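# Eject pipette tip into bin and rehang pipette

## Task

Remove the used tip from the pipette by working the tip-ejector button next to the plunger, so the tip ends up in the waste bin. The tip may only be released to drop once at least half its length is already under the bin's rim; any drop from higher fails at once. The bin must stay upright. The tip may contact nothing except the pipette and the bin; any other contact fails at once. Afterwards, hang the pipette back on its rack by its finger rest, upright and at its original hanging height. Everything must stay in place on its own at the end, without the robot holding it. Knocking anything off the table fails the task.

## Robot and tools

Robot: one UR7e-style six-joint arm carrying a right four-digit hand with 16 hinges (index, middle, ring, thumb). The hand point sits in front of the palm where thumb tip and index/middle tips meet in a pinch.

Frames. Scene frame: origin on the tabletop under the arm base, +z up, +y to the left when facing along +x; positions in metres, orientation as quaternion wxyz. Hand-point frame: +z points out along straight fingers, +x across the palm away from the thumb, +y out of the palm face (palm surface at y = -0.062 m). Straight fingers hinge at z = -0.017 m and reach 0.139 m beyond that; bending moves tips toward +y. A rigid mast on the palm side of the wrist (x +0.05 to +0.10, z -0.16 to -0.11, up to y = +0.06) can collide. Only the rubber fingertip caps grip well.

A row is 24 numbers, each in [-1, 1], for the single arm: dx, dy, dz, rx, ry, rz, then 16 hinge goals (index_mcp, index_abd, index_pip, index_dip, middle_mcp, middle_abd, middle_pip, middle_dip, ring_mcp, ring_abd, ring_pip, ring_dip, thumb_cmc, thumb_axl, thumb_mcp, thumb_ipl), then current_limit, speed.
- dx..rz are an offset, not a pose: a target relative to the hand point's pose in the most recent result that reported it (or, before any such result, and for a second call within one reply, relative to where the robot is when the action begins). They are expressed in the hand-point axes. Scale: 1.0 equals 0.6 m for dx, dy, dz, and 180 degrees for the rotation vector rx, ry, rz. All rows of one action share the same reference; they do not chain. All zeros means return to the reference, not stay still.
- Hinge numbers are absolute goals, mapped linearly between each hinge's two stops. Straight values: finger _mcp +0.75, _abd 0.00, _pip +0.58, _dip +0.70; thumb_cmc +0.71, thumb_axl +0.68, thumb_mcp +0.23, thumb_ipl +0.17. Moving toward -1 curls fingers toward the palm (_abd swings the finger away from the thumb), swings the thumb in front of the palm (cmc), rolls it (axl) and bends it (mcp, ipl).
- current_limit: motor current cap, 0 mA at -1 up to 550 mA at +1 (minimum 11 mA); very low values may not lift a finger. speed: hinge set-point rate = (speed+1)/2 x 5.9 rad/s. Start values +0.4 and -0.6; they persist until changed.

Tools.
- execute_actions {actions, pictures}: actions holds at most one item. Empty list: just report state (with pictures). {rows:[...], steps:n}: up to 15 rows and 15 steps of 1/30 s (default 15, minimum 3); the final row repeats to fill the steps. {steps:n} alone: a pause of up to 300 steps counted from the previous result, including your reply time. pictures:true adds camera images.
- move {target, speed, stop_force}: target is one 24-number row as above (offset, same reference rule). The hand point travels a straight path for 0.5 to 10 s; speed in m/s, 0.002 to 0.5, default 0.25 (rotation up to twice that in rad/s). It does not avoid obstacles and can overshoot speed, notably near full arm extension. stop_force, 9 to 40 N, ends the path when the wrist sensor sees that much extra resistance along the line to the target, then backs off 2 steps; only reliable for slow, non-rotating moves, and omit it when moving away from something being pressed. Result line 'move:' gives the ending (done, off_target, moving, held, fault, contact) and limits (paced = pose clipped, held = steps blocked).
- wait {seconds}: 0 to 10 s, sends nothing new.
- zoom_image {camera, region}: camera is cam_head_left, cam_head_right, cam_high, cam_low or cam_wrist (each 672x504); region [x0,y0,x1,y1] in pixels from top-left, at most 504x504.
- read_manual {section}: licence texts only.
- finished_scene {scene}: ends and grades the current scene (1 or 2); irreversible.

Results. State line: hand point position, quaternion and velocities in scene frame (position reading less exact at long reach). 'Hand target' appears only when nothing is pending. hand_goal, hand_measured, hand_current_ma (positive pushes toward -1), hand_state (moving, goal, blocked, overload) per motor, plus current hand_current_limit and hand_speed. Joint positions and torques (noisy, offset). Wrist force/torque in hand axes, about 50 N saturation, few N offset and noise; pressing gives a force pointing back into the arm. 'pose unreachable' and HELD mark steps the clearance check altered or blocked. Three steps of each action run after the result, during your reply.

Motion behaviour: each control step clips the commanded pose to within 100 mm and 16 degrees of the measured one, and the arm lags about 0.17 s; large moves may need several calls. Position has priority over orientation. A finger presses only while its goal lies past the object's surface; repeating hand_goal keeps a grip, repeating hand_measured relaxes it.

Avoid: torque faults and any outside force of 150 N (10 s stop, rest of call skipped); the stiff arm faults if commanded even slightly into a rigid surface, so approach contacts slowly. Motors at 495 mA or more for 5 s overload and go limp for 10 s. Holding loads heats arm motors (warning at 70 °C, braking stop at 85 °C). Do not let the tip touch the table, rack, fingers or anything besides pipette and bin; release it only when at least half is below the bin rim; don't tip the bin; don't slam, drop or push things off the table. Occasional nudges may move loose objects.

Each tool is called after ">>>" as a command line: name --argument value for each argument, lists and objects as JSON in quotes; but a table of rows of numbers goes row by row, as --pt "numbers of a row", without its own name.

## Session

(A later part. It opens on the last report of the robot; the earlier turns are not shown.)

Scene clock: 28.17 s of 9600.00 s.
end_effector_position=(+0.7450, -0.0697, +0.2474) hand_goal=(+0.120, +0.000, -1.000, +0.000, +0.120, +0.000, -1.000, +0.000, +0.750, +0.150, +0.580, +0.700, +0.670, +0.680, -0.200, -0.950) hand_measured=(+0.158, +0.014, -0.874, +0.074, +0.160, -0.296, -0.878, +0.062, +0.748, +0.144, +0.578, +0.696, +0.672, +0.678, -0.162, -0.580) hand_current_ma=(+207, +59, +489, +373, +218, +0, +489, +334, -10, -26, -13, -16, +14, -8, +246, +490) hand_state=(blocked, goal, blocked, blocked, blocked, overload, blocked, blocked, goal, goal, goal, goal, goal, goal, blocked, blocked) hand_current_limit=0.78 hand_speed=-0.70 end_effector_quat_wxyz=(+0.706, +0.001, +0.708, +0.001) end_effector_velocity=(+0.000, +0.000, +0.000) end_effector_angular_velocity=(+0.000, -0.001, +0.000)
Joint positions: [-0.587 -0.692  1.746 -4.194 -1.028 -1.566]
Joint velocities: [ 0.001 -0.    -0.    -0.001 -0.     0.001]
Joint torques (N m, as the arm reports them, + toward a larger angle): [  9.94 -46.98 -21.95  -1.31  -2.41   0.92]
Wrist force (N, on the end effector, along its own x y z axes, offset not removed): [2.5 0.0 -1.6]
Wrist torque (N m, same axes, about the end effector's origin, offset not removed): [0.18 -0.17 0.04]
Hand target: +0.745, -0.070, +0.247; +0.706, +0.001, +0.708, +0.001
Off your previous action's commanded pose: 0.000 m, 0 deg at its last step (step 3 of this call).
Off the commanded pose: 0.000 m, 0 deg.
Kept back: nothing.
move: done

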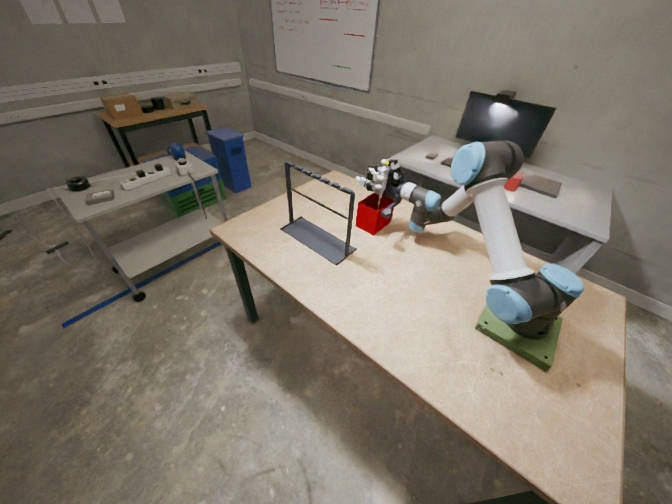

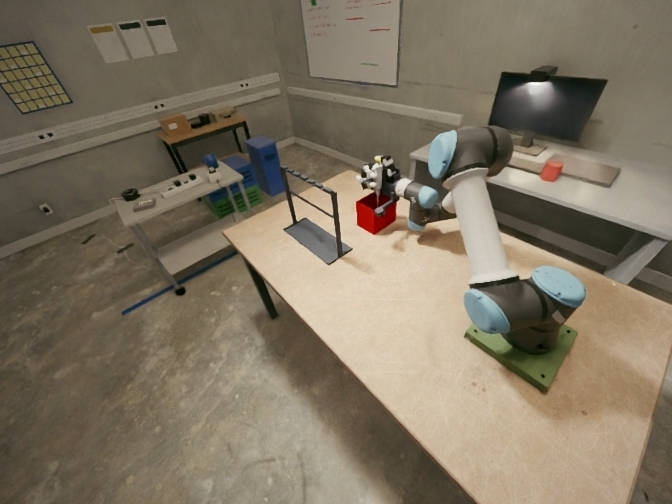

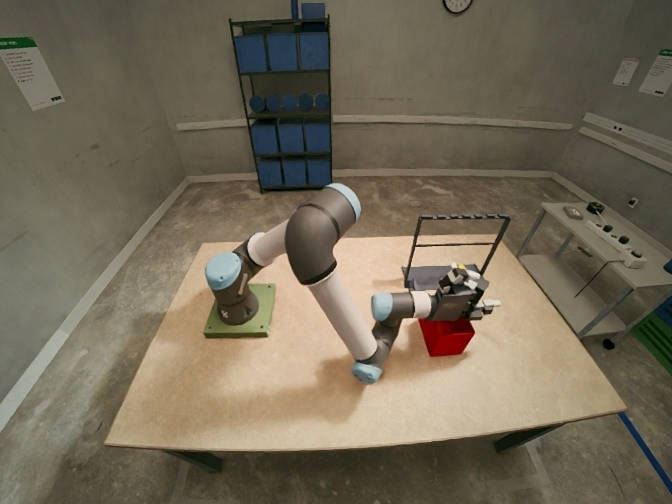

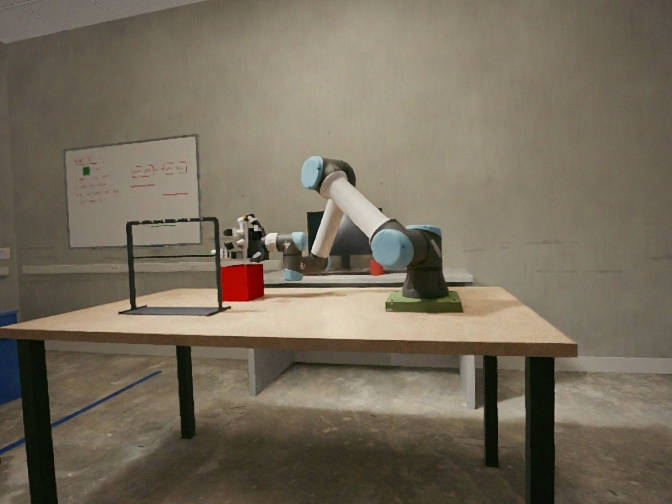

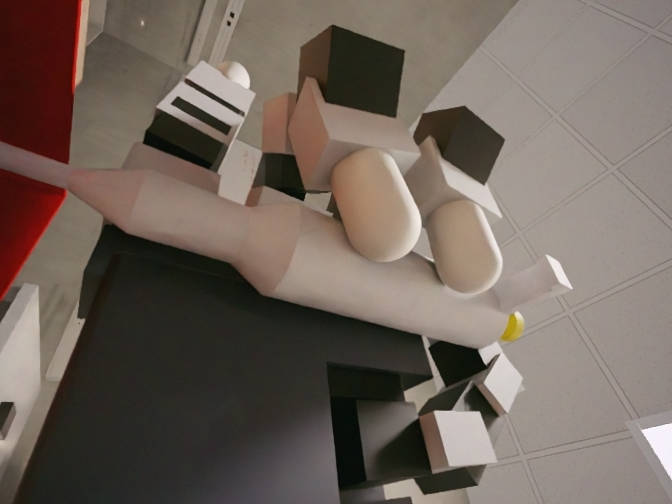

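>>> execute_actions --actions '[{"rows":[[0,0,0,0,0,0,0.1,-0.03,-1,-0.03,0.1,0,-1,-0.03,0.75,0.15,0.58,0.7,0.67,0.68,-0.3,-0.25,0.78,0]],"steps":15}]'

>>> move --target '[0,0,0,0,0,0,0.1,-0.03,-1,-0.03,0.1,0,-1,-0.03,0.75,0.15,0.58,0.7,0.67,0.68,-0.4,-0.8,0.78,-0.7]'

>>> zoom_image --camera "cam_head_right" --region '[345, 140, 425, 220]'

Scene clock: 28.73 s of 9600.00 s.
end_effector_position=(+0.7450, -0.0697, +0.2474) hand_goal=(+0.100, -0.030, -1.000, -0.030, +0.100, +0.000, -1.000, -0.030, +0.750, +0.150, +0.580, +0.700, +0.670, +0.680, -0.300, -0.250) hand_measured=(+0.158, +0.008, -0.874, +0.070, +0.160, -0.296, -0.878, +0.054, +0.748, +0.144, +0.578, +0.696, +0.672, +0.678, -0.302, -0.258) hand_current_ma=(+317, +166, +490, +489, +325, +0, +489, +451, -10, -26, -13, -16, +14, -9, -19, -27) hand_state=(blocked, blocked, blocked, blocked, blocked, overload, blocked, blocked, goal, goal, goal, goal, goal, goal, moving, moving) hand_current_limit=0.78 hand_speed=0.00 end_effector_quat_wxyz=(+0.706, +0.001, +0.708, +0.001) end_effector_velocity=(+0.000, +0.001, +0.000) end_effector_angular_velocity=(-0.001, -0.001, +0.001)
Joint positions: [-0.587 -0.692  1.746 -4.194 -1.028 -1.566]
Joint velocities: [ 0.001 -0.     0.    -0.001 -0.001 -0.001]
Joint torques (N m, as the arm reports them, + toward a larger angle): [ 10.5  -46.91 -21.28  -1.32  -2.31   0.88]
Wrist force (N, on the end effector, along its own x y z axes, offset not removed): [2.9 -1.0 -0.9]
Wrist torque (N m, same axes, about the end effector's origin, offset not removed): [-0.03 -0.16 0.01]
Steps of this call (steps 1 to 5: nothing new was sent; steps 6 to 17: the first 12 steps of this action). Readings (end_effector_position | what the end effector reports):
6: (+0.7450, -0.0697, +0.2474) | hand_goal=(+0.100, -0.030, -1.000, -0.030, +0.100, +0.000, -1.000, -0.030, +0.750, +0.150, +0.580, +0.700, +0.670, +0.680, -0.300, -0.250) hand_measured=(+0.158, +0.014, -0.874, +0.074, +0.160, -0.296, -0.878, +0.062, +0.748, +0.144, +0.578, +0.696, +0.672, +0.678, -0.162, -0.580) hand_current_ma=(+207, +59, +489, +373, +218, +0, +490, +334, -10, -26, -13, -16, +14, -8, +246, +489) hand_state=(moving, moving, blocked, moving, moving, overload, blocked, moving, goal, goal, goal, goal, goal, goal, moving, moving) hand_current_limit=0.78 hand_speed=0.00
7: (+0.7450, -0.0697, +0.2474) | hand_goal=(+0.100, -0.030, -1.000, -0.030, +0.100, +0.000, -1.000, -0.030, +0.750, +0.150, +0.580, +0.700, +0.670, +0.680, -0.300, -0.250) hand_measured=(+0.158, +0.012, -0.874, +0.072, +0.160, -0.296, -0.878, +0.058, +0.748, +0.144, +0.578, +0.696, +0.672, +0.678, -0.162, -0.578) hand_current_ma=(+336, +195, +490, +478, +343, +0, +490, +422, -10, -26, -13, -16, +14, -9, +490, +115) hand_state=(moving, moving, blocked, moving, moving, overload, blocked, moving, goal, goal, goal, goal, goal, goal, moving, moving) hand_current_limit=0.78 hand_speed=0.00
9: (+0.7450, -0.0697, +0.2474) | hand_goal=(+0.100, -0.030, -1.000, -0.030, +0.100, +0.000, -1.000, -0.030, +0.750, +0.150, +0.580, +0.700, +0.670, +0.680, -0.300, -0.250) hand_measured=(+0.158, +0.008, -0.874, +0.070, +0.160, -0.296, -0.878, +0.054, +0.748, +0.144, +0.578, +0.696, +0.672, +0.678, -0.184, -0.526) hand_current_ma=(+319, +168, +489, +490, +326, +0, +489, +454, -10, -26, -13, -16, +14, -9, +216, -72) hand_state=(blocked, blocked, blocked, moving, blocked, overload, blocked, moving, goal, goal, goal, goal, goal, goal, moving, moving) hand_current_limit=0.78 hand_speed=0.00
13: (+0.7450, -0.0697, +0.2474) | hand_goal=(+0.100, -0.030, -1.000, -0.030, +0.100, +0.000, -1.000, -0.030, +0.750, +0.150, +0.580, +0.700, +0.670, +0.680, -0.300, -0.250) hand_measured=(+0.158, +0.008, -0.874, +0.070, +0.160, -0.296, -0.878, +0.054, +0.748, +0.144, +0.578, +0.696, +0.672, +0.678, -0.270, -0.364) hand_current_ma=(+317, +166, +490, +489, +325, +0, +489, +451, -9, -26, -12, -16, +14, -9, +104, -77) hand_state=(blocked, blocked, blocked, blocked, blocked, overload, blocked, blocked, goal, goal, goal, goal, goal, goal, moving, moving) hand_current_limit=0.78 hand_speed=0.00
17: the state above

Scene clock: 29.60 s of 9600.00 s.
end_effector_position=(+0.7450, -0.0697, +0.2474) hand_goal=(+0.100, -0.030, -1.000, -0.030, +0.100, +0.000, -1.000, -0.030, +0.750, +0.150, +0.580, +0.700, +0.670, +0.680, -0.400, -0.800) hand_measured=(+0.158, +0.008, -0.874, +0.070, +0.160, -0.290, -0.878, +0.052, +0.748, +0.144, +0.578, +0.696, +0.676, +0.678, -0.332, -0.394) hand_current_ma=(+317, +166, +489, +489, +325, +0, +490, +451, -10, -26, -13, -16, +35, -9, +450, +489) hand_state=(blocked, blocked, blocked, blocked, blocked, overload, blocked, blocked, goal, goal, goal, goal, goal, goal, blocked, blocked) hand_current_limit=0.78 hand_speed=-0.70 end_effector_quat_wxyz=(+0.706, +0.001, +0.708, +0.001) end_effector_velocity=(-0.000, +0.000, -0.000) end_effector_angular_velocity=(+0.000, +0.001, -0.000)
Joint positions: [-0.587 -0.692  1.746 -4.194 -1.028 -1.566]
Joint velocities: [ 0.    -0.     0.001  0.001 -0.     0.   ]
Joint torques (N m, as the arm reports them, + toward a larger angle): [ 10.28 -47.02 -21.55  -1.35  -2.29   0.94]
Wrist force (N, on the end effector, along its own x y z axes, offset not removed): [1.7 -0.1 -1.7]
Wrist torque (N m, same axes, about the end effector's origin, offset not removed): [0.21 0.03 0.00]
Hand target: +0.745, -0.070, +0.247; +0.706, +0.001, +0.708, +0.001
Off your previous action's commanded pose: 0.000 m, 0 deg at its last step (step 3 of this call).
Off the commanded pose: 0.000 m, 0 deg.
Kept back: nothing.
move: done

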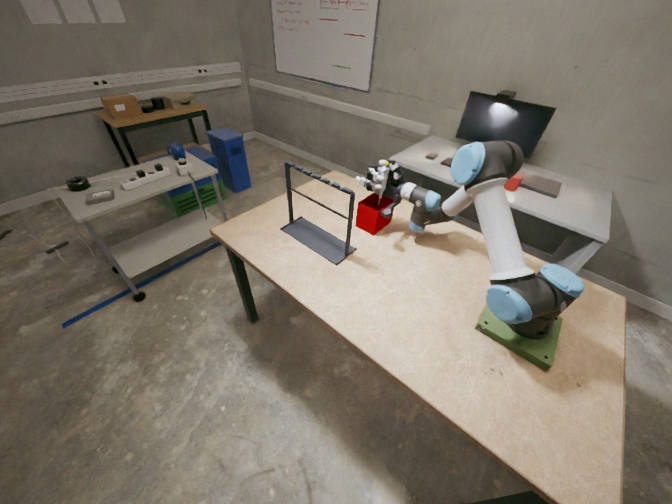

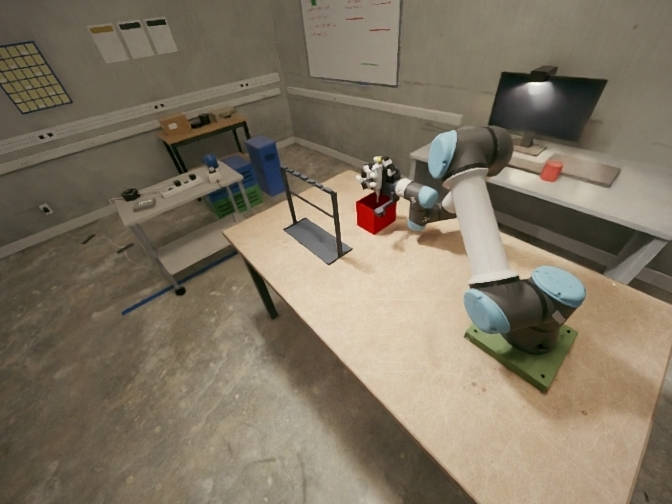

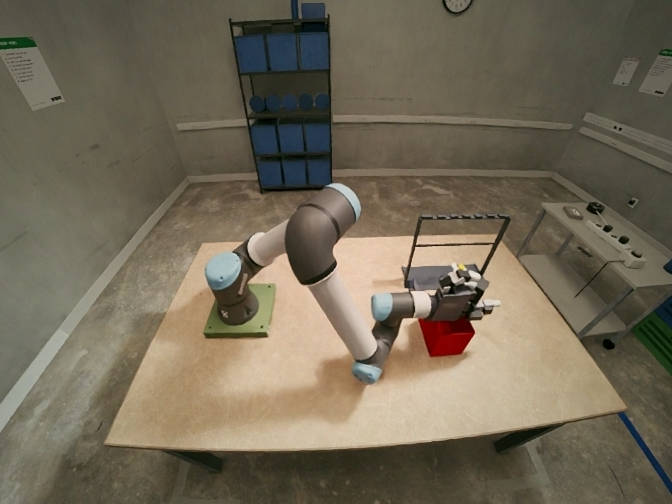

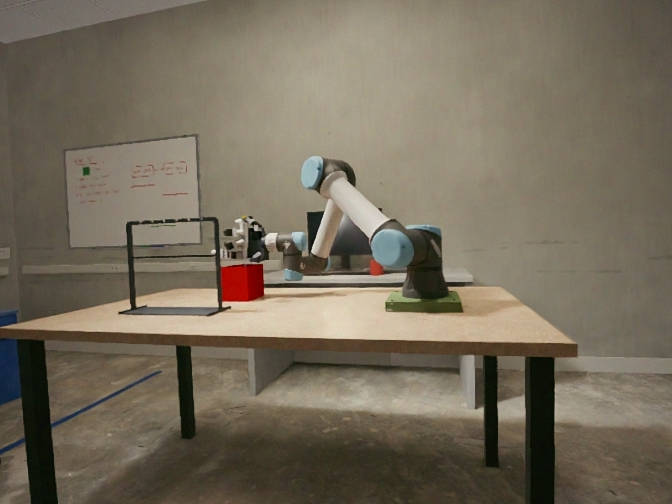

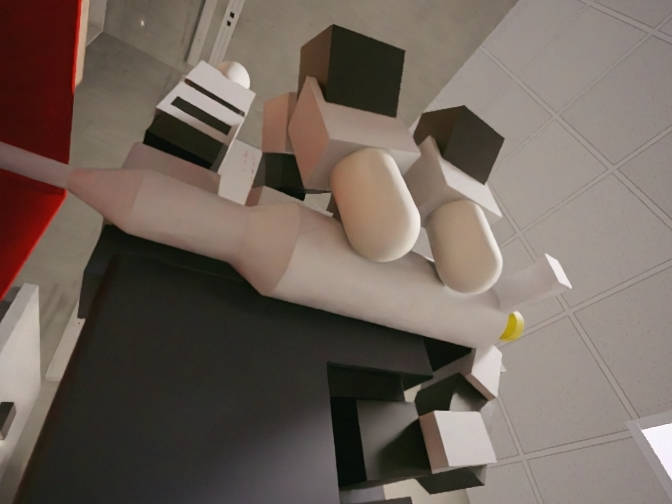

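Region (345, 140, 425, 220) of cam_head_right's 672x504 image, scaled by 6.300, with more detail than that image has.

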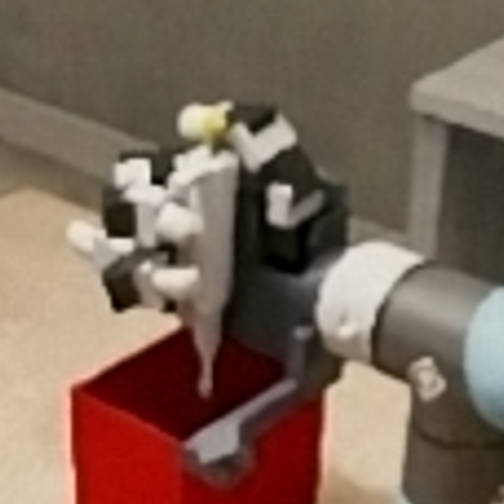

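>>> move --target '[-0.05,0,0,0,0,0,0.1,0,-1,-0.03,0.1,0,-1,-0.03,0.75,0.15,0.58,0.7,0.74,0.68,0.23,0.17,0.7,-0.3]' --speed 0.1

>>> move --target '[0.017,0.33,0.0405,0,0,0,0.1,0,-1,-0.03,0.1,0,-1,-0.03,0.75,0.15,0.58,0.7,0.71,0.68,0.23,0.17,0.7,-0.3]' --speed 0.15

>>> zoom_image --camera "cam_high" --region '[400, 195, 480, 275]'

>>> zoom_image --camera "cam_low" --region '[170, 195, 260, 285]'

Scene clock: 30.73 s of 9600.00 s.
end_effector_position=(+0.7451, -0.0697, +0.2770) hand_goal=(+0.100, +0.000, -1.000, -0.030, +0.100, +0.000, -1.000, -0.030, +0.750, +0.150, +0.580, +0.700, +0.740, +0.680, +0.230, +0.170) hand_measured=(+0.158, +0.014, -0.874, +0.070, +0.160, -0.290, -0.878, +0.054, +0.748, +0.144, +0.578, +0.696, +0.738, +0.678, +0.228, +0.168) hand_current_ma=(+317, +59, +468, +467, +325, +0, +468, +451, -10, -26, -13, -16, -10, -12, -15, -15) hand_state=(blocked, goal, blocked, blocked, blocked, overload, blocked, blocked, goal, goal, goal, goal, goal, goal, goal, goal) hand_current_limit=0.70 hand_speed=-0.30 end_effector_quat_wxyz=(+0.706, +0.001, +0.708, +0.001) end_effector_velocity=(-0.000, +0.000, +0.004) end_effector_angular_velocity=(-0.001, +0.000, +0.001)
Joint positions: [-0.587 -0.753  1.756 -4.143 -1.028 -1.566]
Joint velocities: [-0.    -0.007  0.001  0.007  0.001 -0.001]
Joint torques (N m, as the arm reports them, + toward a larger angle): [-10.85 -51.58  -3.84  -0.1    2.11  -1.61]
Wrist force (N, on the end effector, along its own x y z axes, offset not removed): [1.7 -0.7 -2.2]
Wrist torque (N m, same axes, about the end effector's origin, offset not removed): [0.12 -0.03 0.03]
Hand target: +0.745, -0.070, +0.277; +0.706, +0.001, +0.708, +0.001
Off the commanded pose: 0.000 m, 0 deg.
Kept back: nothing.
move: done

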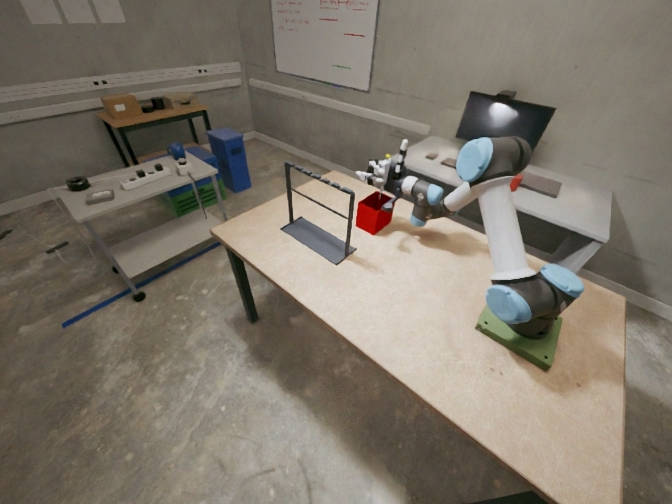

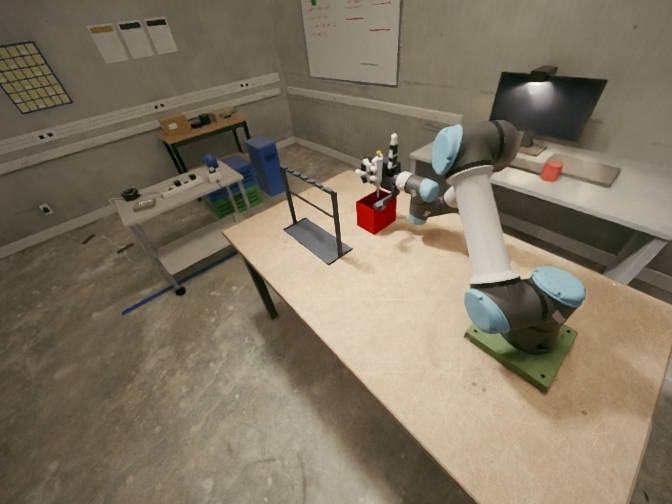

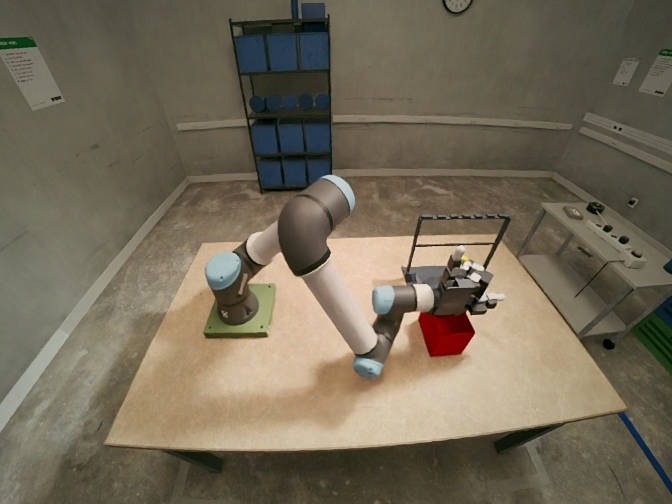

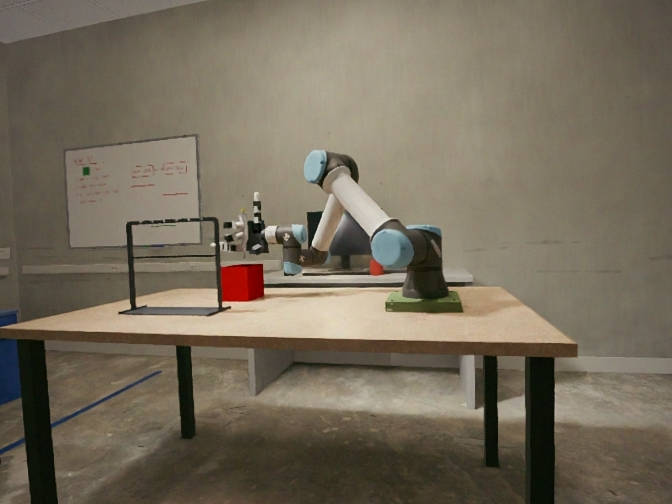

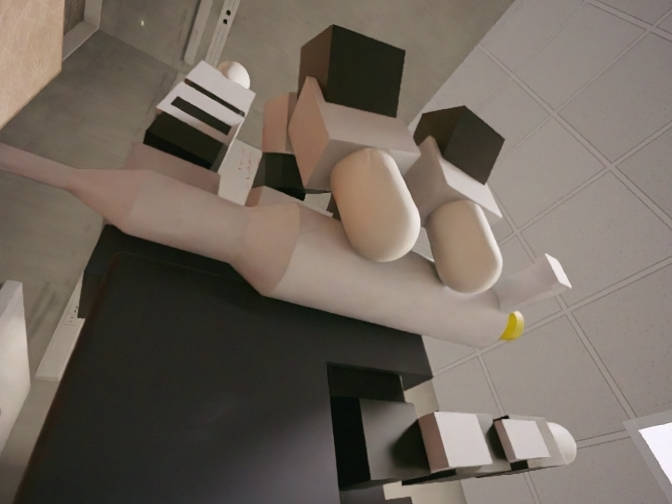

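Scene clock: 32.67 s of 9600.00 s.
end_effector_position=(+0.7692, +0.1280, +0.2669) hand_goal=(+0.100, +0.000, -1.000, -0.030, +0.100, +0.000, -1.000, -0.030, +0.750, +0.150, +0.580, +0.700, +0.710, +0.680, +0.230, +0.170) hand_measured=(+0.158, +0.014, -0.874, +0.070, +0.160, -0.290, -0.878, +0.052, +0.748, +0.144, +0.578, +0.696, +0.712, +0.678, +0.228, +0.168) hand_current_ma=(+317, +59, +468, +467, +325, +0, +468, +451, -9, -26, -12, -16, +13, -12, -15, -15) hand_state=(blocked, goal, blocked, blocked, blocked, overload, blocked, blocked, goal, goal, goal, goal, goal, goal, goal, goal) hand_current_limit=0.70 hand_speed=-0.30 end_effector_quat_wxyz=(+0.706, +0.001, +0.708, +0.001) end_effector_velocity=(+0.001, +0.003, +0.001) end_effector_angular_velocity=(-0.000, -0.001, -0.001)
Joint positions: [-0.214 -0.73   1.744 -4.154 -1.4   -1.566]
Joint velocities: [ 0.005  0.001 -0.003  0.001 -0.006 -0.   ]
Joint torques (N m, as the arm reports them, + toward a larger angle): [ 13.13 -35.64 -26.15  -0.46  -2.86   1.66]
Wrist force (N, on the end effector, along its own x y z axes, offset not removed): [1.7 -0.9 -1.0]
Wrist torque (N m, same axes, about the end effector's origin, offset not removed): [0.04 -0.07 0.01]
Hand target: +0.769, +0.128, +0.267; +0.706, +0.001, +0.708, +0.001
Off the commanded pose: 0.000 m, 0 deg.
Kept back: nothing.
move: done

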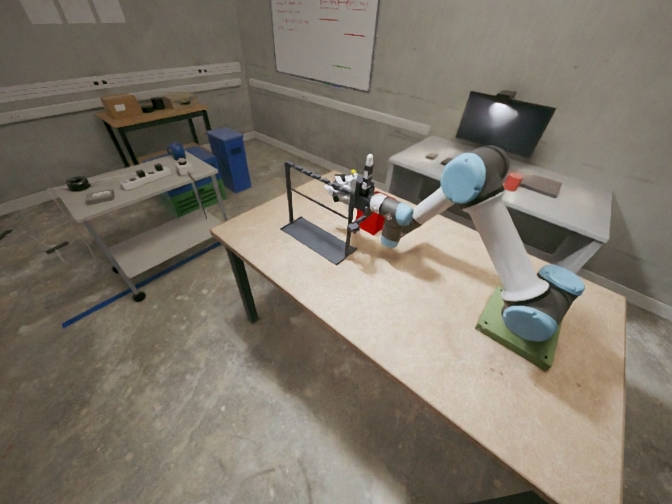

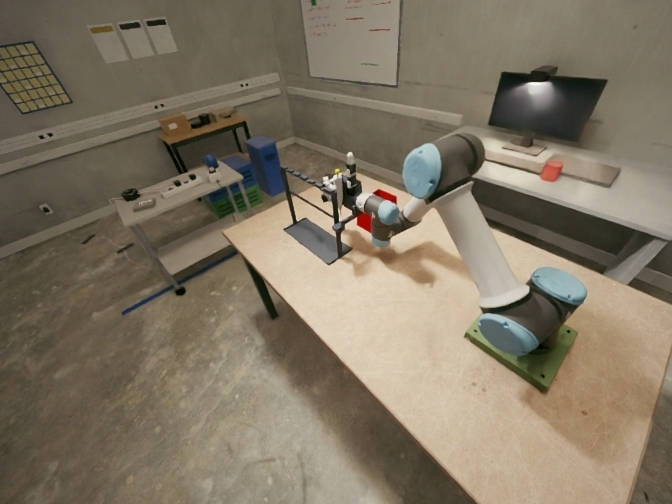

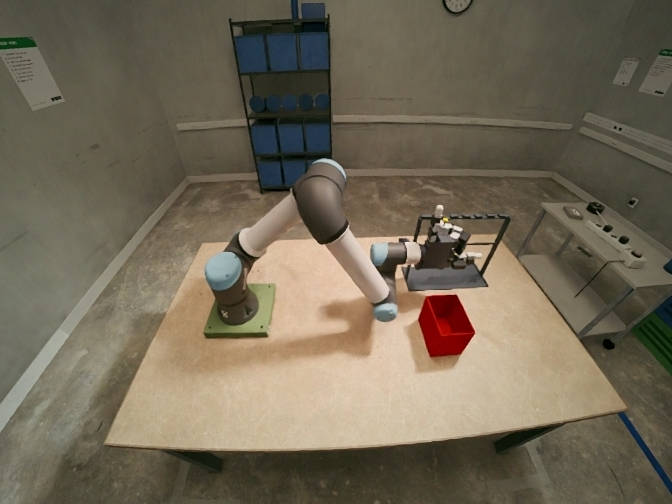

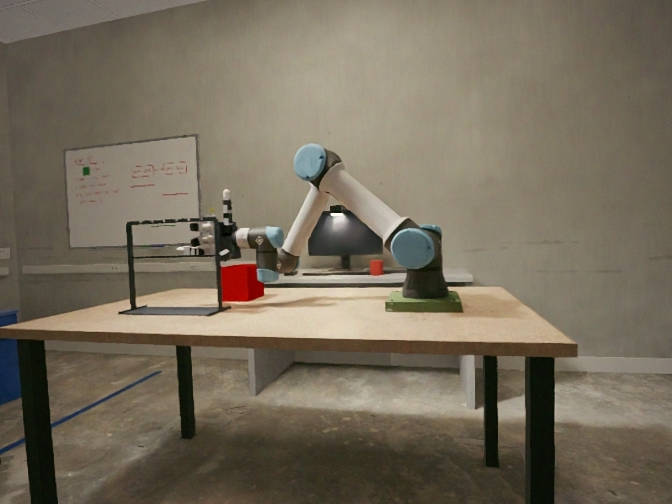

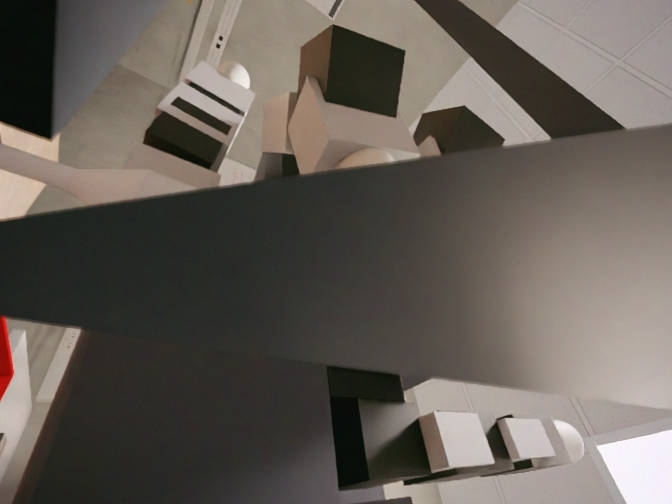

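Region (400, 195, 480, 275) of cam_high's 672x504 image, scaled by 6.300, with more detail than that image has.

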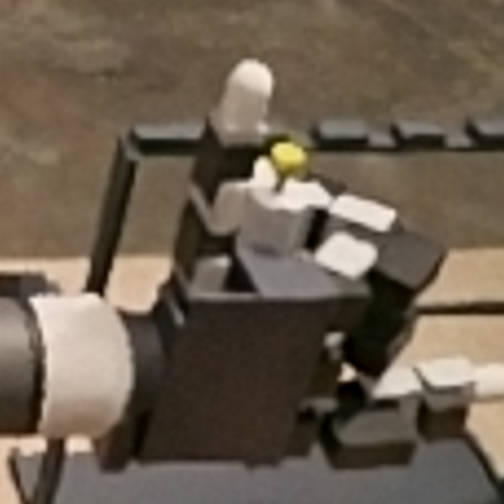

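Region (170, 195, 260, 285) of cam_low's 672x504 image, scaled by 5.600, with more detail than that image has.

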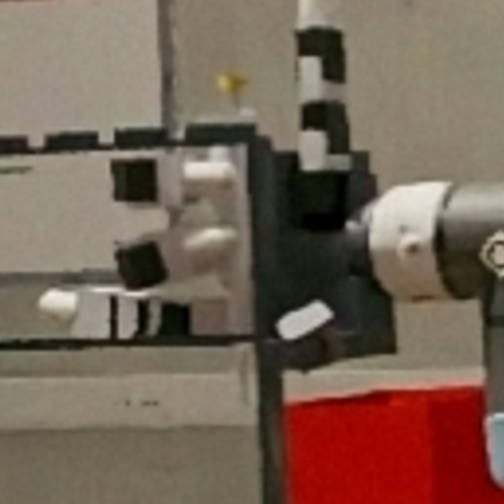

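>>> move --target '[0.001,0.079,-0.003,0,0,0,0.1,0,-1,-0.03,0.1,0,-1,-0.03,0.75,0.15,0.58,0.7,0.71,0.68,0.23,0.17,0.7,-0.3]' --speed 0.03 --stop_force 9

>>> zoom_image --camera "cam_head_right" --region '[300, 155, 360, 215]'

>>> zoom_image --camera "cam_low" --region '[170, 195, 240, 265]'

Scene clock: 34.83 s of 9600.00 s.
end_effector_position=(+0.7674, +0.1751, +0.2664) hand_goal=(+0.100, +0.000, -1.000, -0.030, +0.100, +0.000, -1.000, -0.030, +0.750, +0.150, +0.580, +0.700, +0.710, +0.680, +0.230, +0.170) hand_measured=(+0.158, +0.014, -0.874, +0.070, +0.160, -0.290, -0.878, +0.052, +0.748, +0.144, +0.578, +0.696, +0.712, +0.678, +0.228, +0.168) hand_current_ma=(+317, +59, +467, +468, +325, +0, +467, +451, -9, -26, -12, -16, +13, -12, -15, -15) hand_state=(blocked, goal, blocked, blocked, blocked, overload, blocked, blocked, goal, goal, goal, goal, goal, goal, goal, goal) hand_current_limit=0.70 hand_speed=-0.30 end_effector_quat_wxyz=(+0.706, +0.001, +0.708, +0.001) end_effector_velocity=(+0.000, +0.002, -0.000) end_effector_angular_velocity=(-0.001, +0.001, -0.000)
Joint positions: [-0.126 -0.724  1.731 -4.147 -1.489 -1.565]
Joint velocities: [ 0.005  0.001 -0.002  0.001 -0.005 -0.001]
Joint torques (N m, as the arm reports them, + toward a larger angle): [ 13.16 -36.68 -26.1   -0.58  -2.73   1.73]
Wrist force (N, on the end effector, along its own x y z axes, offset not removed): [0.8 -1.6 -0.2]
Wrist torque (N m, same axes, about the end effector's origin, offset not removed): [-0.14 0.01 -0.14]
Hand target: +0.767, +0.175, +0.266; +0.706, +0.001, +0.708, +0.001
Off the commanded pose: 0.000 m, 0 deg.
Kept back: nothing.
move: done

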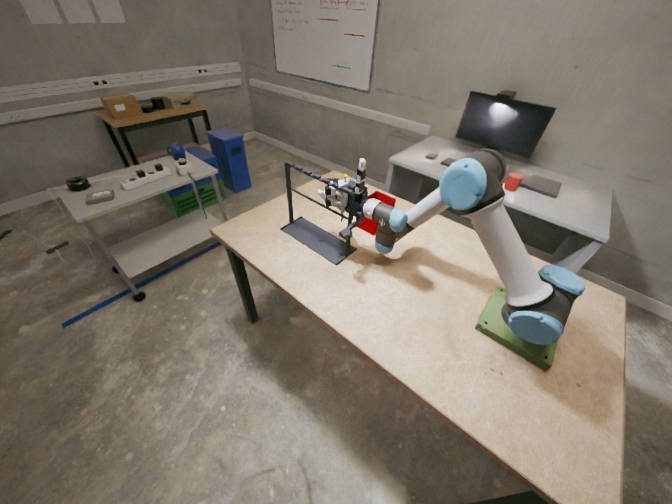

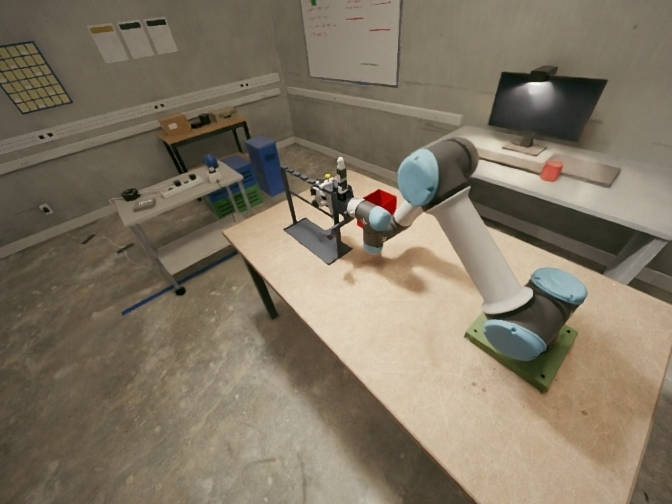

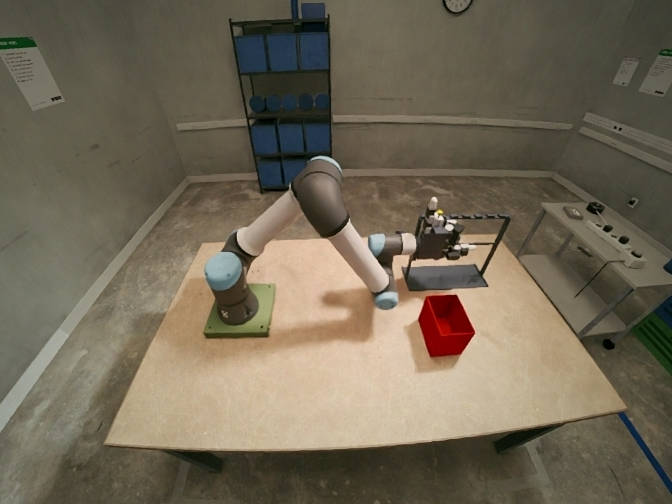

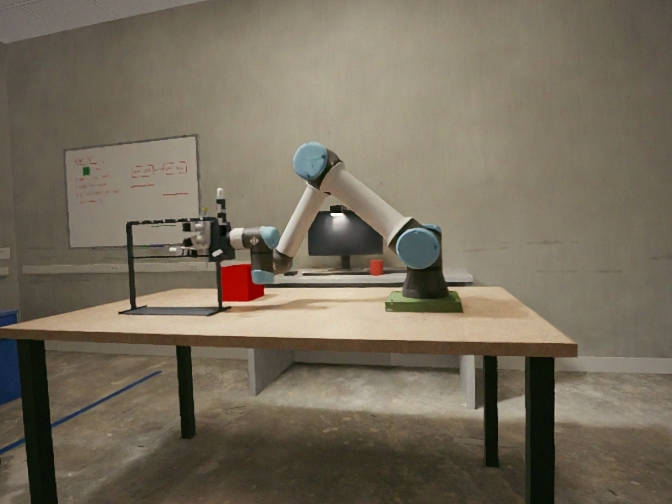

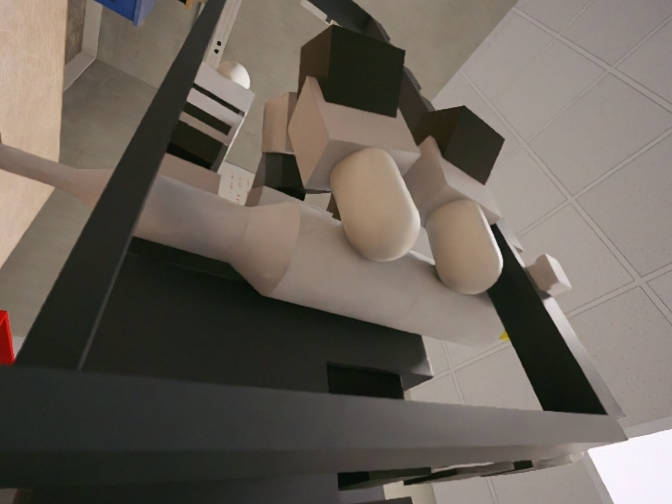

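Region (300, 155, 360, 215) of cam_head_right's 672x504 image, scaled by 8.400, with more detail than that image has.

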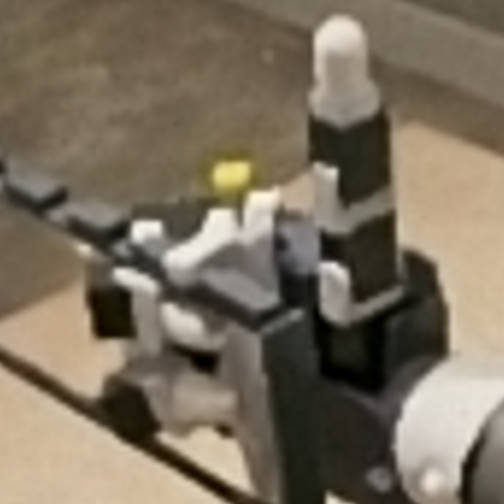

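Region (170, 195, 240, 265) of cam_low's 672x504 image, scaled by 7.200, with more detail than that image has.

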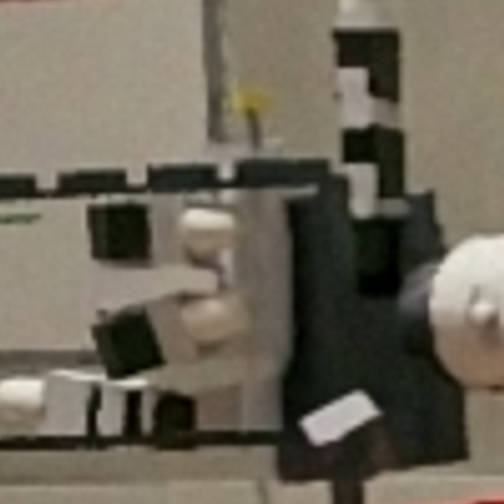

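>>> move --target '[0.017,0,0.001,0,0,0,0.1,0,-1,-0.03,0.1,0,-1,-0.03,0.75,0.15,0.58,0.7,0.71,0.68,0.23,0.17,0.7,-0.3]' --speed 0.02

>>> zoom_image --camera "cam_low" --region '[160, 190, 260, 290]'

Scene clock: 35.87 s of 9600.00 s.
end_effector_position=(+0.7680, +0.1751, +0.2566) hand_goal=(+0.100, +0.000, -1.000, -0.030, +0.100, +0.000, -1.000, -0.030, +0.750, +0.150, +0.580, +0.700, +0.710, +0.680, +0.230, +0.170) hand_measured=(+0.158, +0.014, -0.874, +0.070, +0.160, -0.290, -0.878, +0.052, +0.748, +0.144, +0.578, +0.696, +0.712, +0.678, +0.228, +0.168) hand_current_ma=(+317, +59, +467, +468, +325, +0, +467, +451, -9, -26, -12, -16, +13, -12, -15, -15) hand_state=(blocked, goal, blocked, blocked, blocked, overload, blocked, blocked, goal, goal, goal, goal, goal, goal, goal, goal) hand_current_limit=0.70 hand_speed=-0.30 end_effector_quat_wxyz=(+0.706, +0.001, +0.708, +0.001) end_effector_velocity=(+0.000, -0.000, -0.003) end_effector_angular_velocity=(-0.000, +0.001, -0.000)
Joint positions: [-0.126 -0.704  1.726 -4.162 -1.489 -1.565]
Joint velocities: [-0.001  0.006 -0.002 -0.003  0.    -0.   ]
Joint torques (N m, as the arm reports them, + toward a larger angle): [-10.36 -36.36 -26.29  -4.16   2.2    0.89]
Wrist force (N, on the end effector, along its own x y z axes, offset not removed): [2.5 -1.4 -1.6]
Wrist torque (N m, same axes, about the end effector's origin, offset not removed): [-0.01 -0.14 0.05]
Hand target: +0.768, +0.175, +0.256; +0.706, +0.001, +0.708, +0.001
Off the commanded pose: 0.000 m, 0 deg.
Kept back: nothing.
move: done

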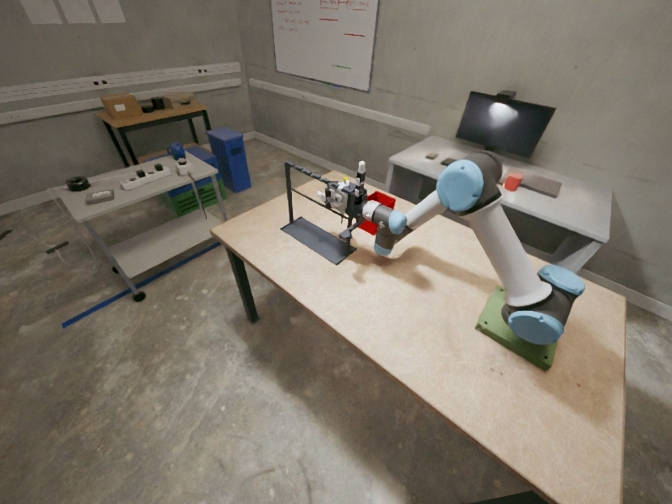

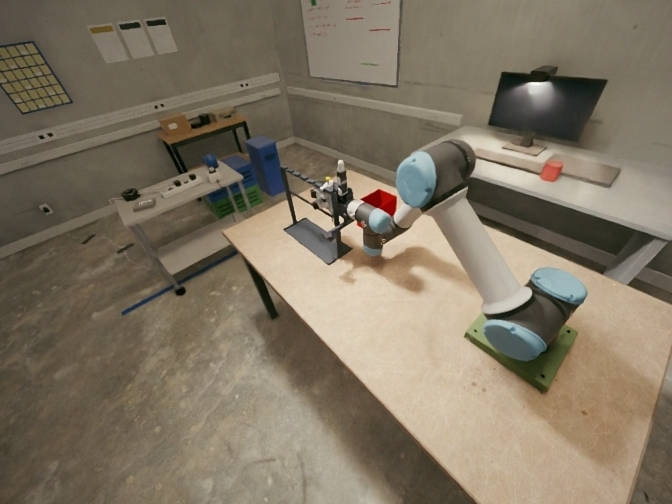

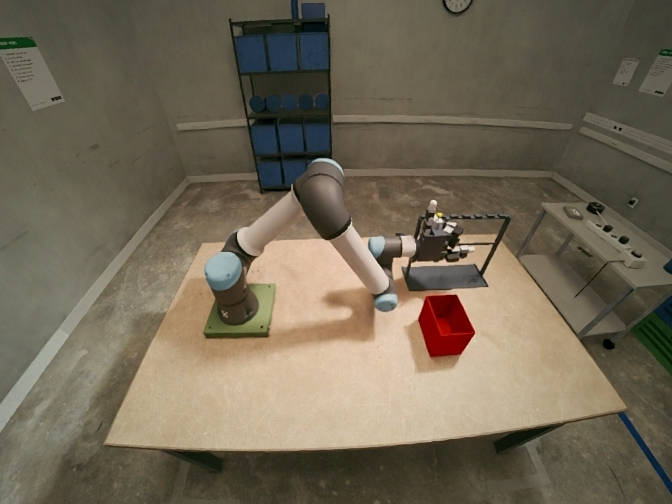

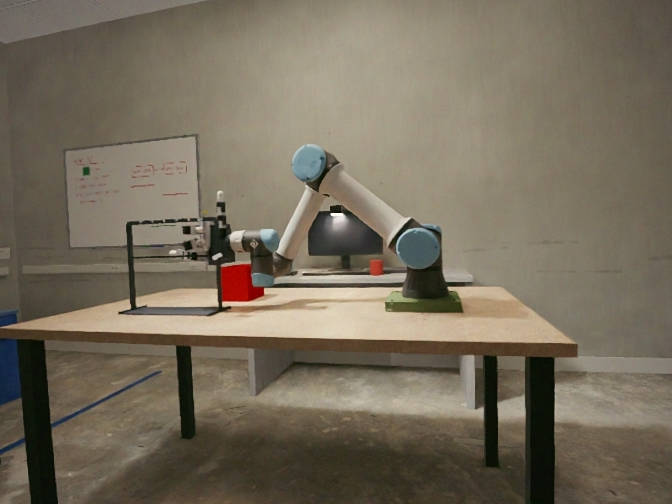

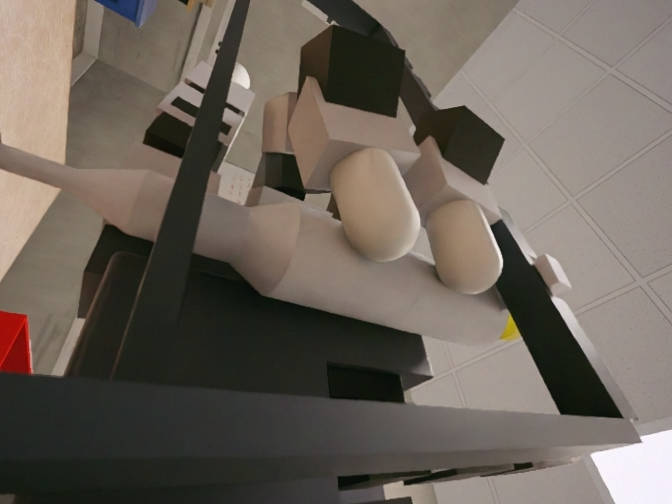

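Region (160, 190, 260, 290) of cam_low's 672x504 image, scaled by 5.040, with more detail than that image has.

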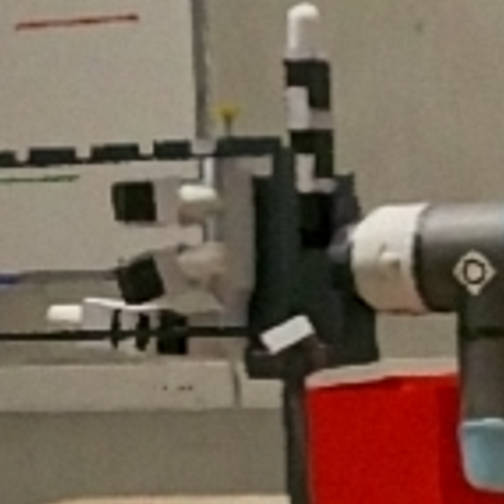

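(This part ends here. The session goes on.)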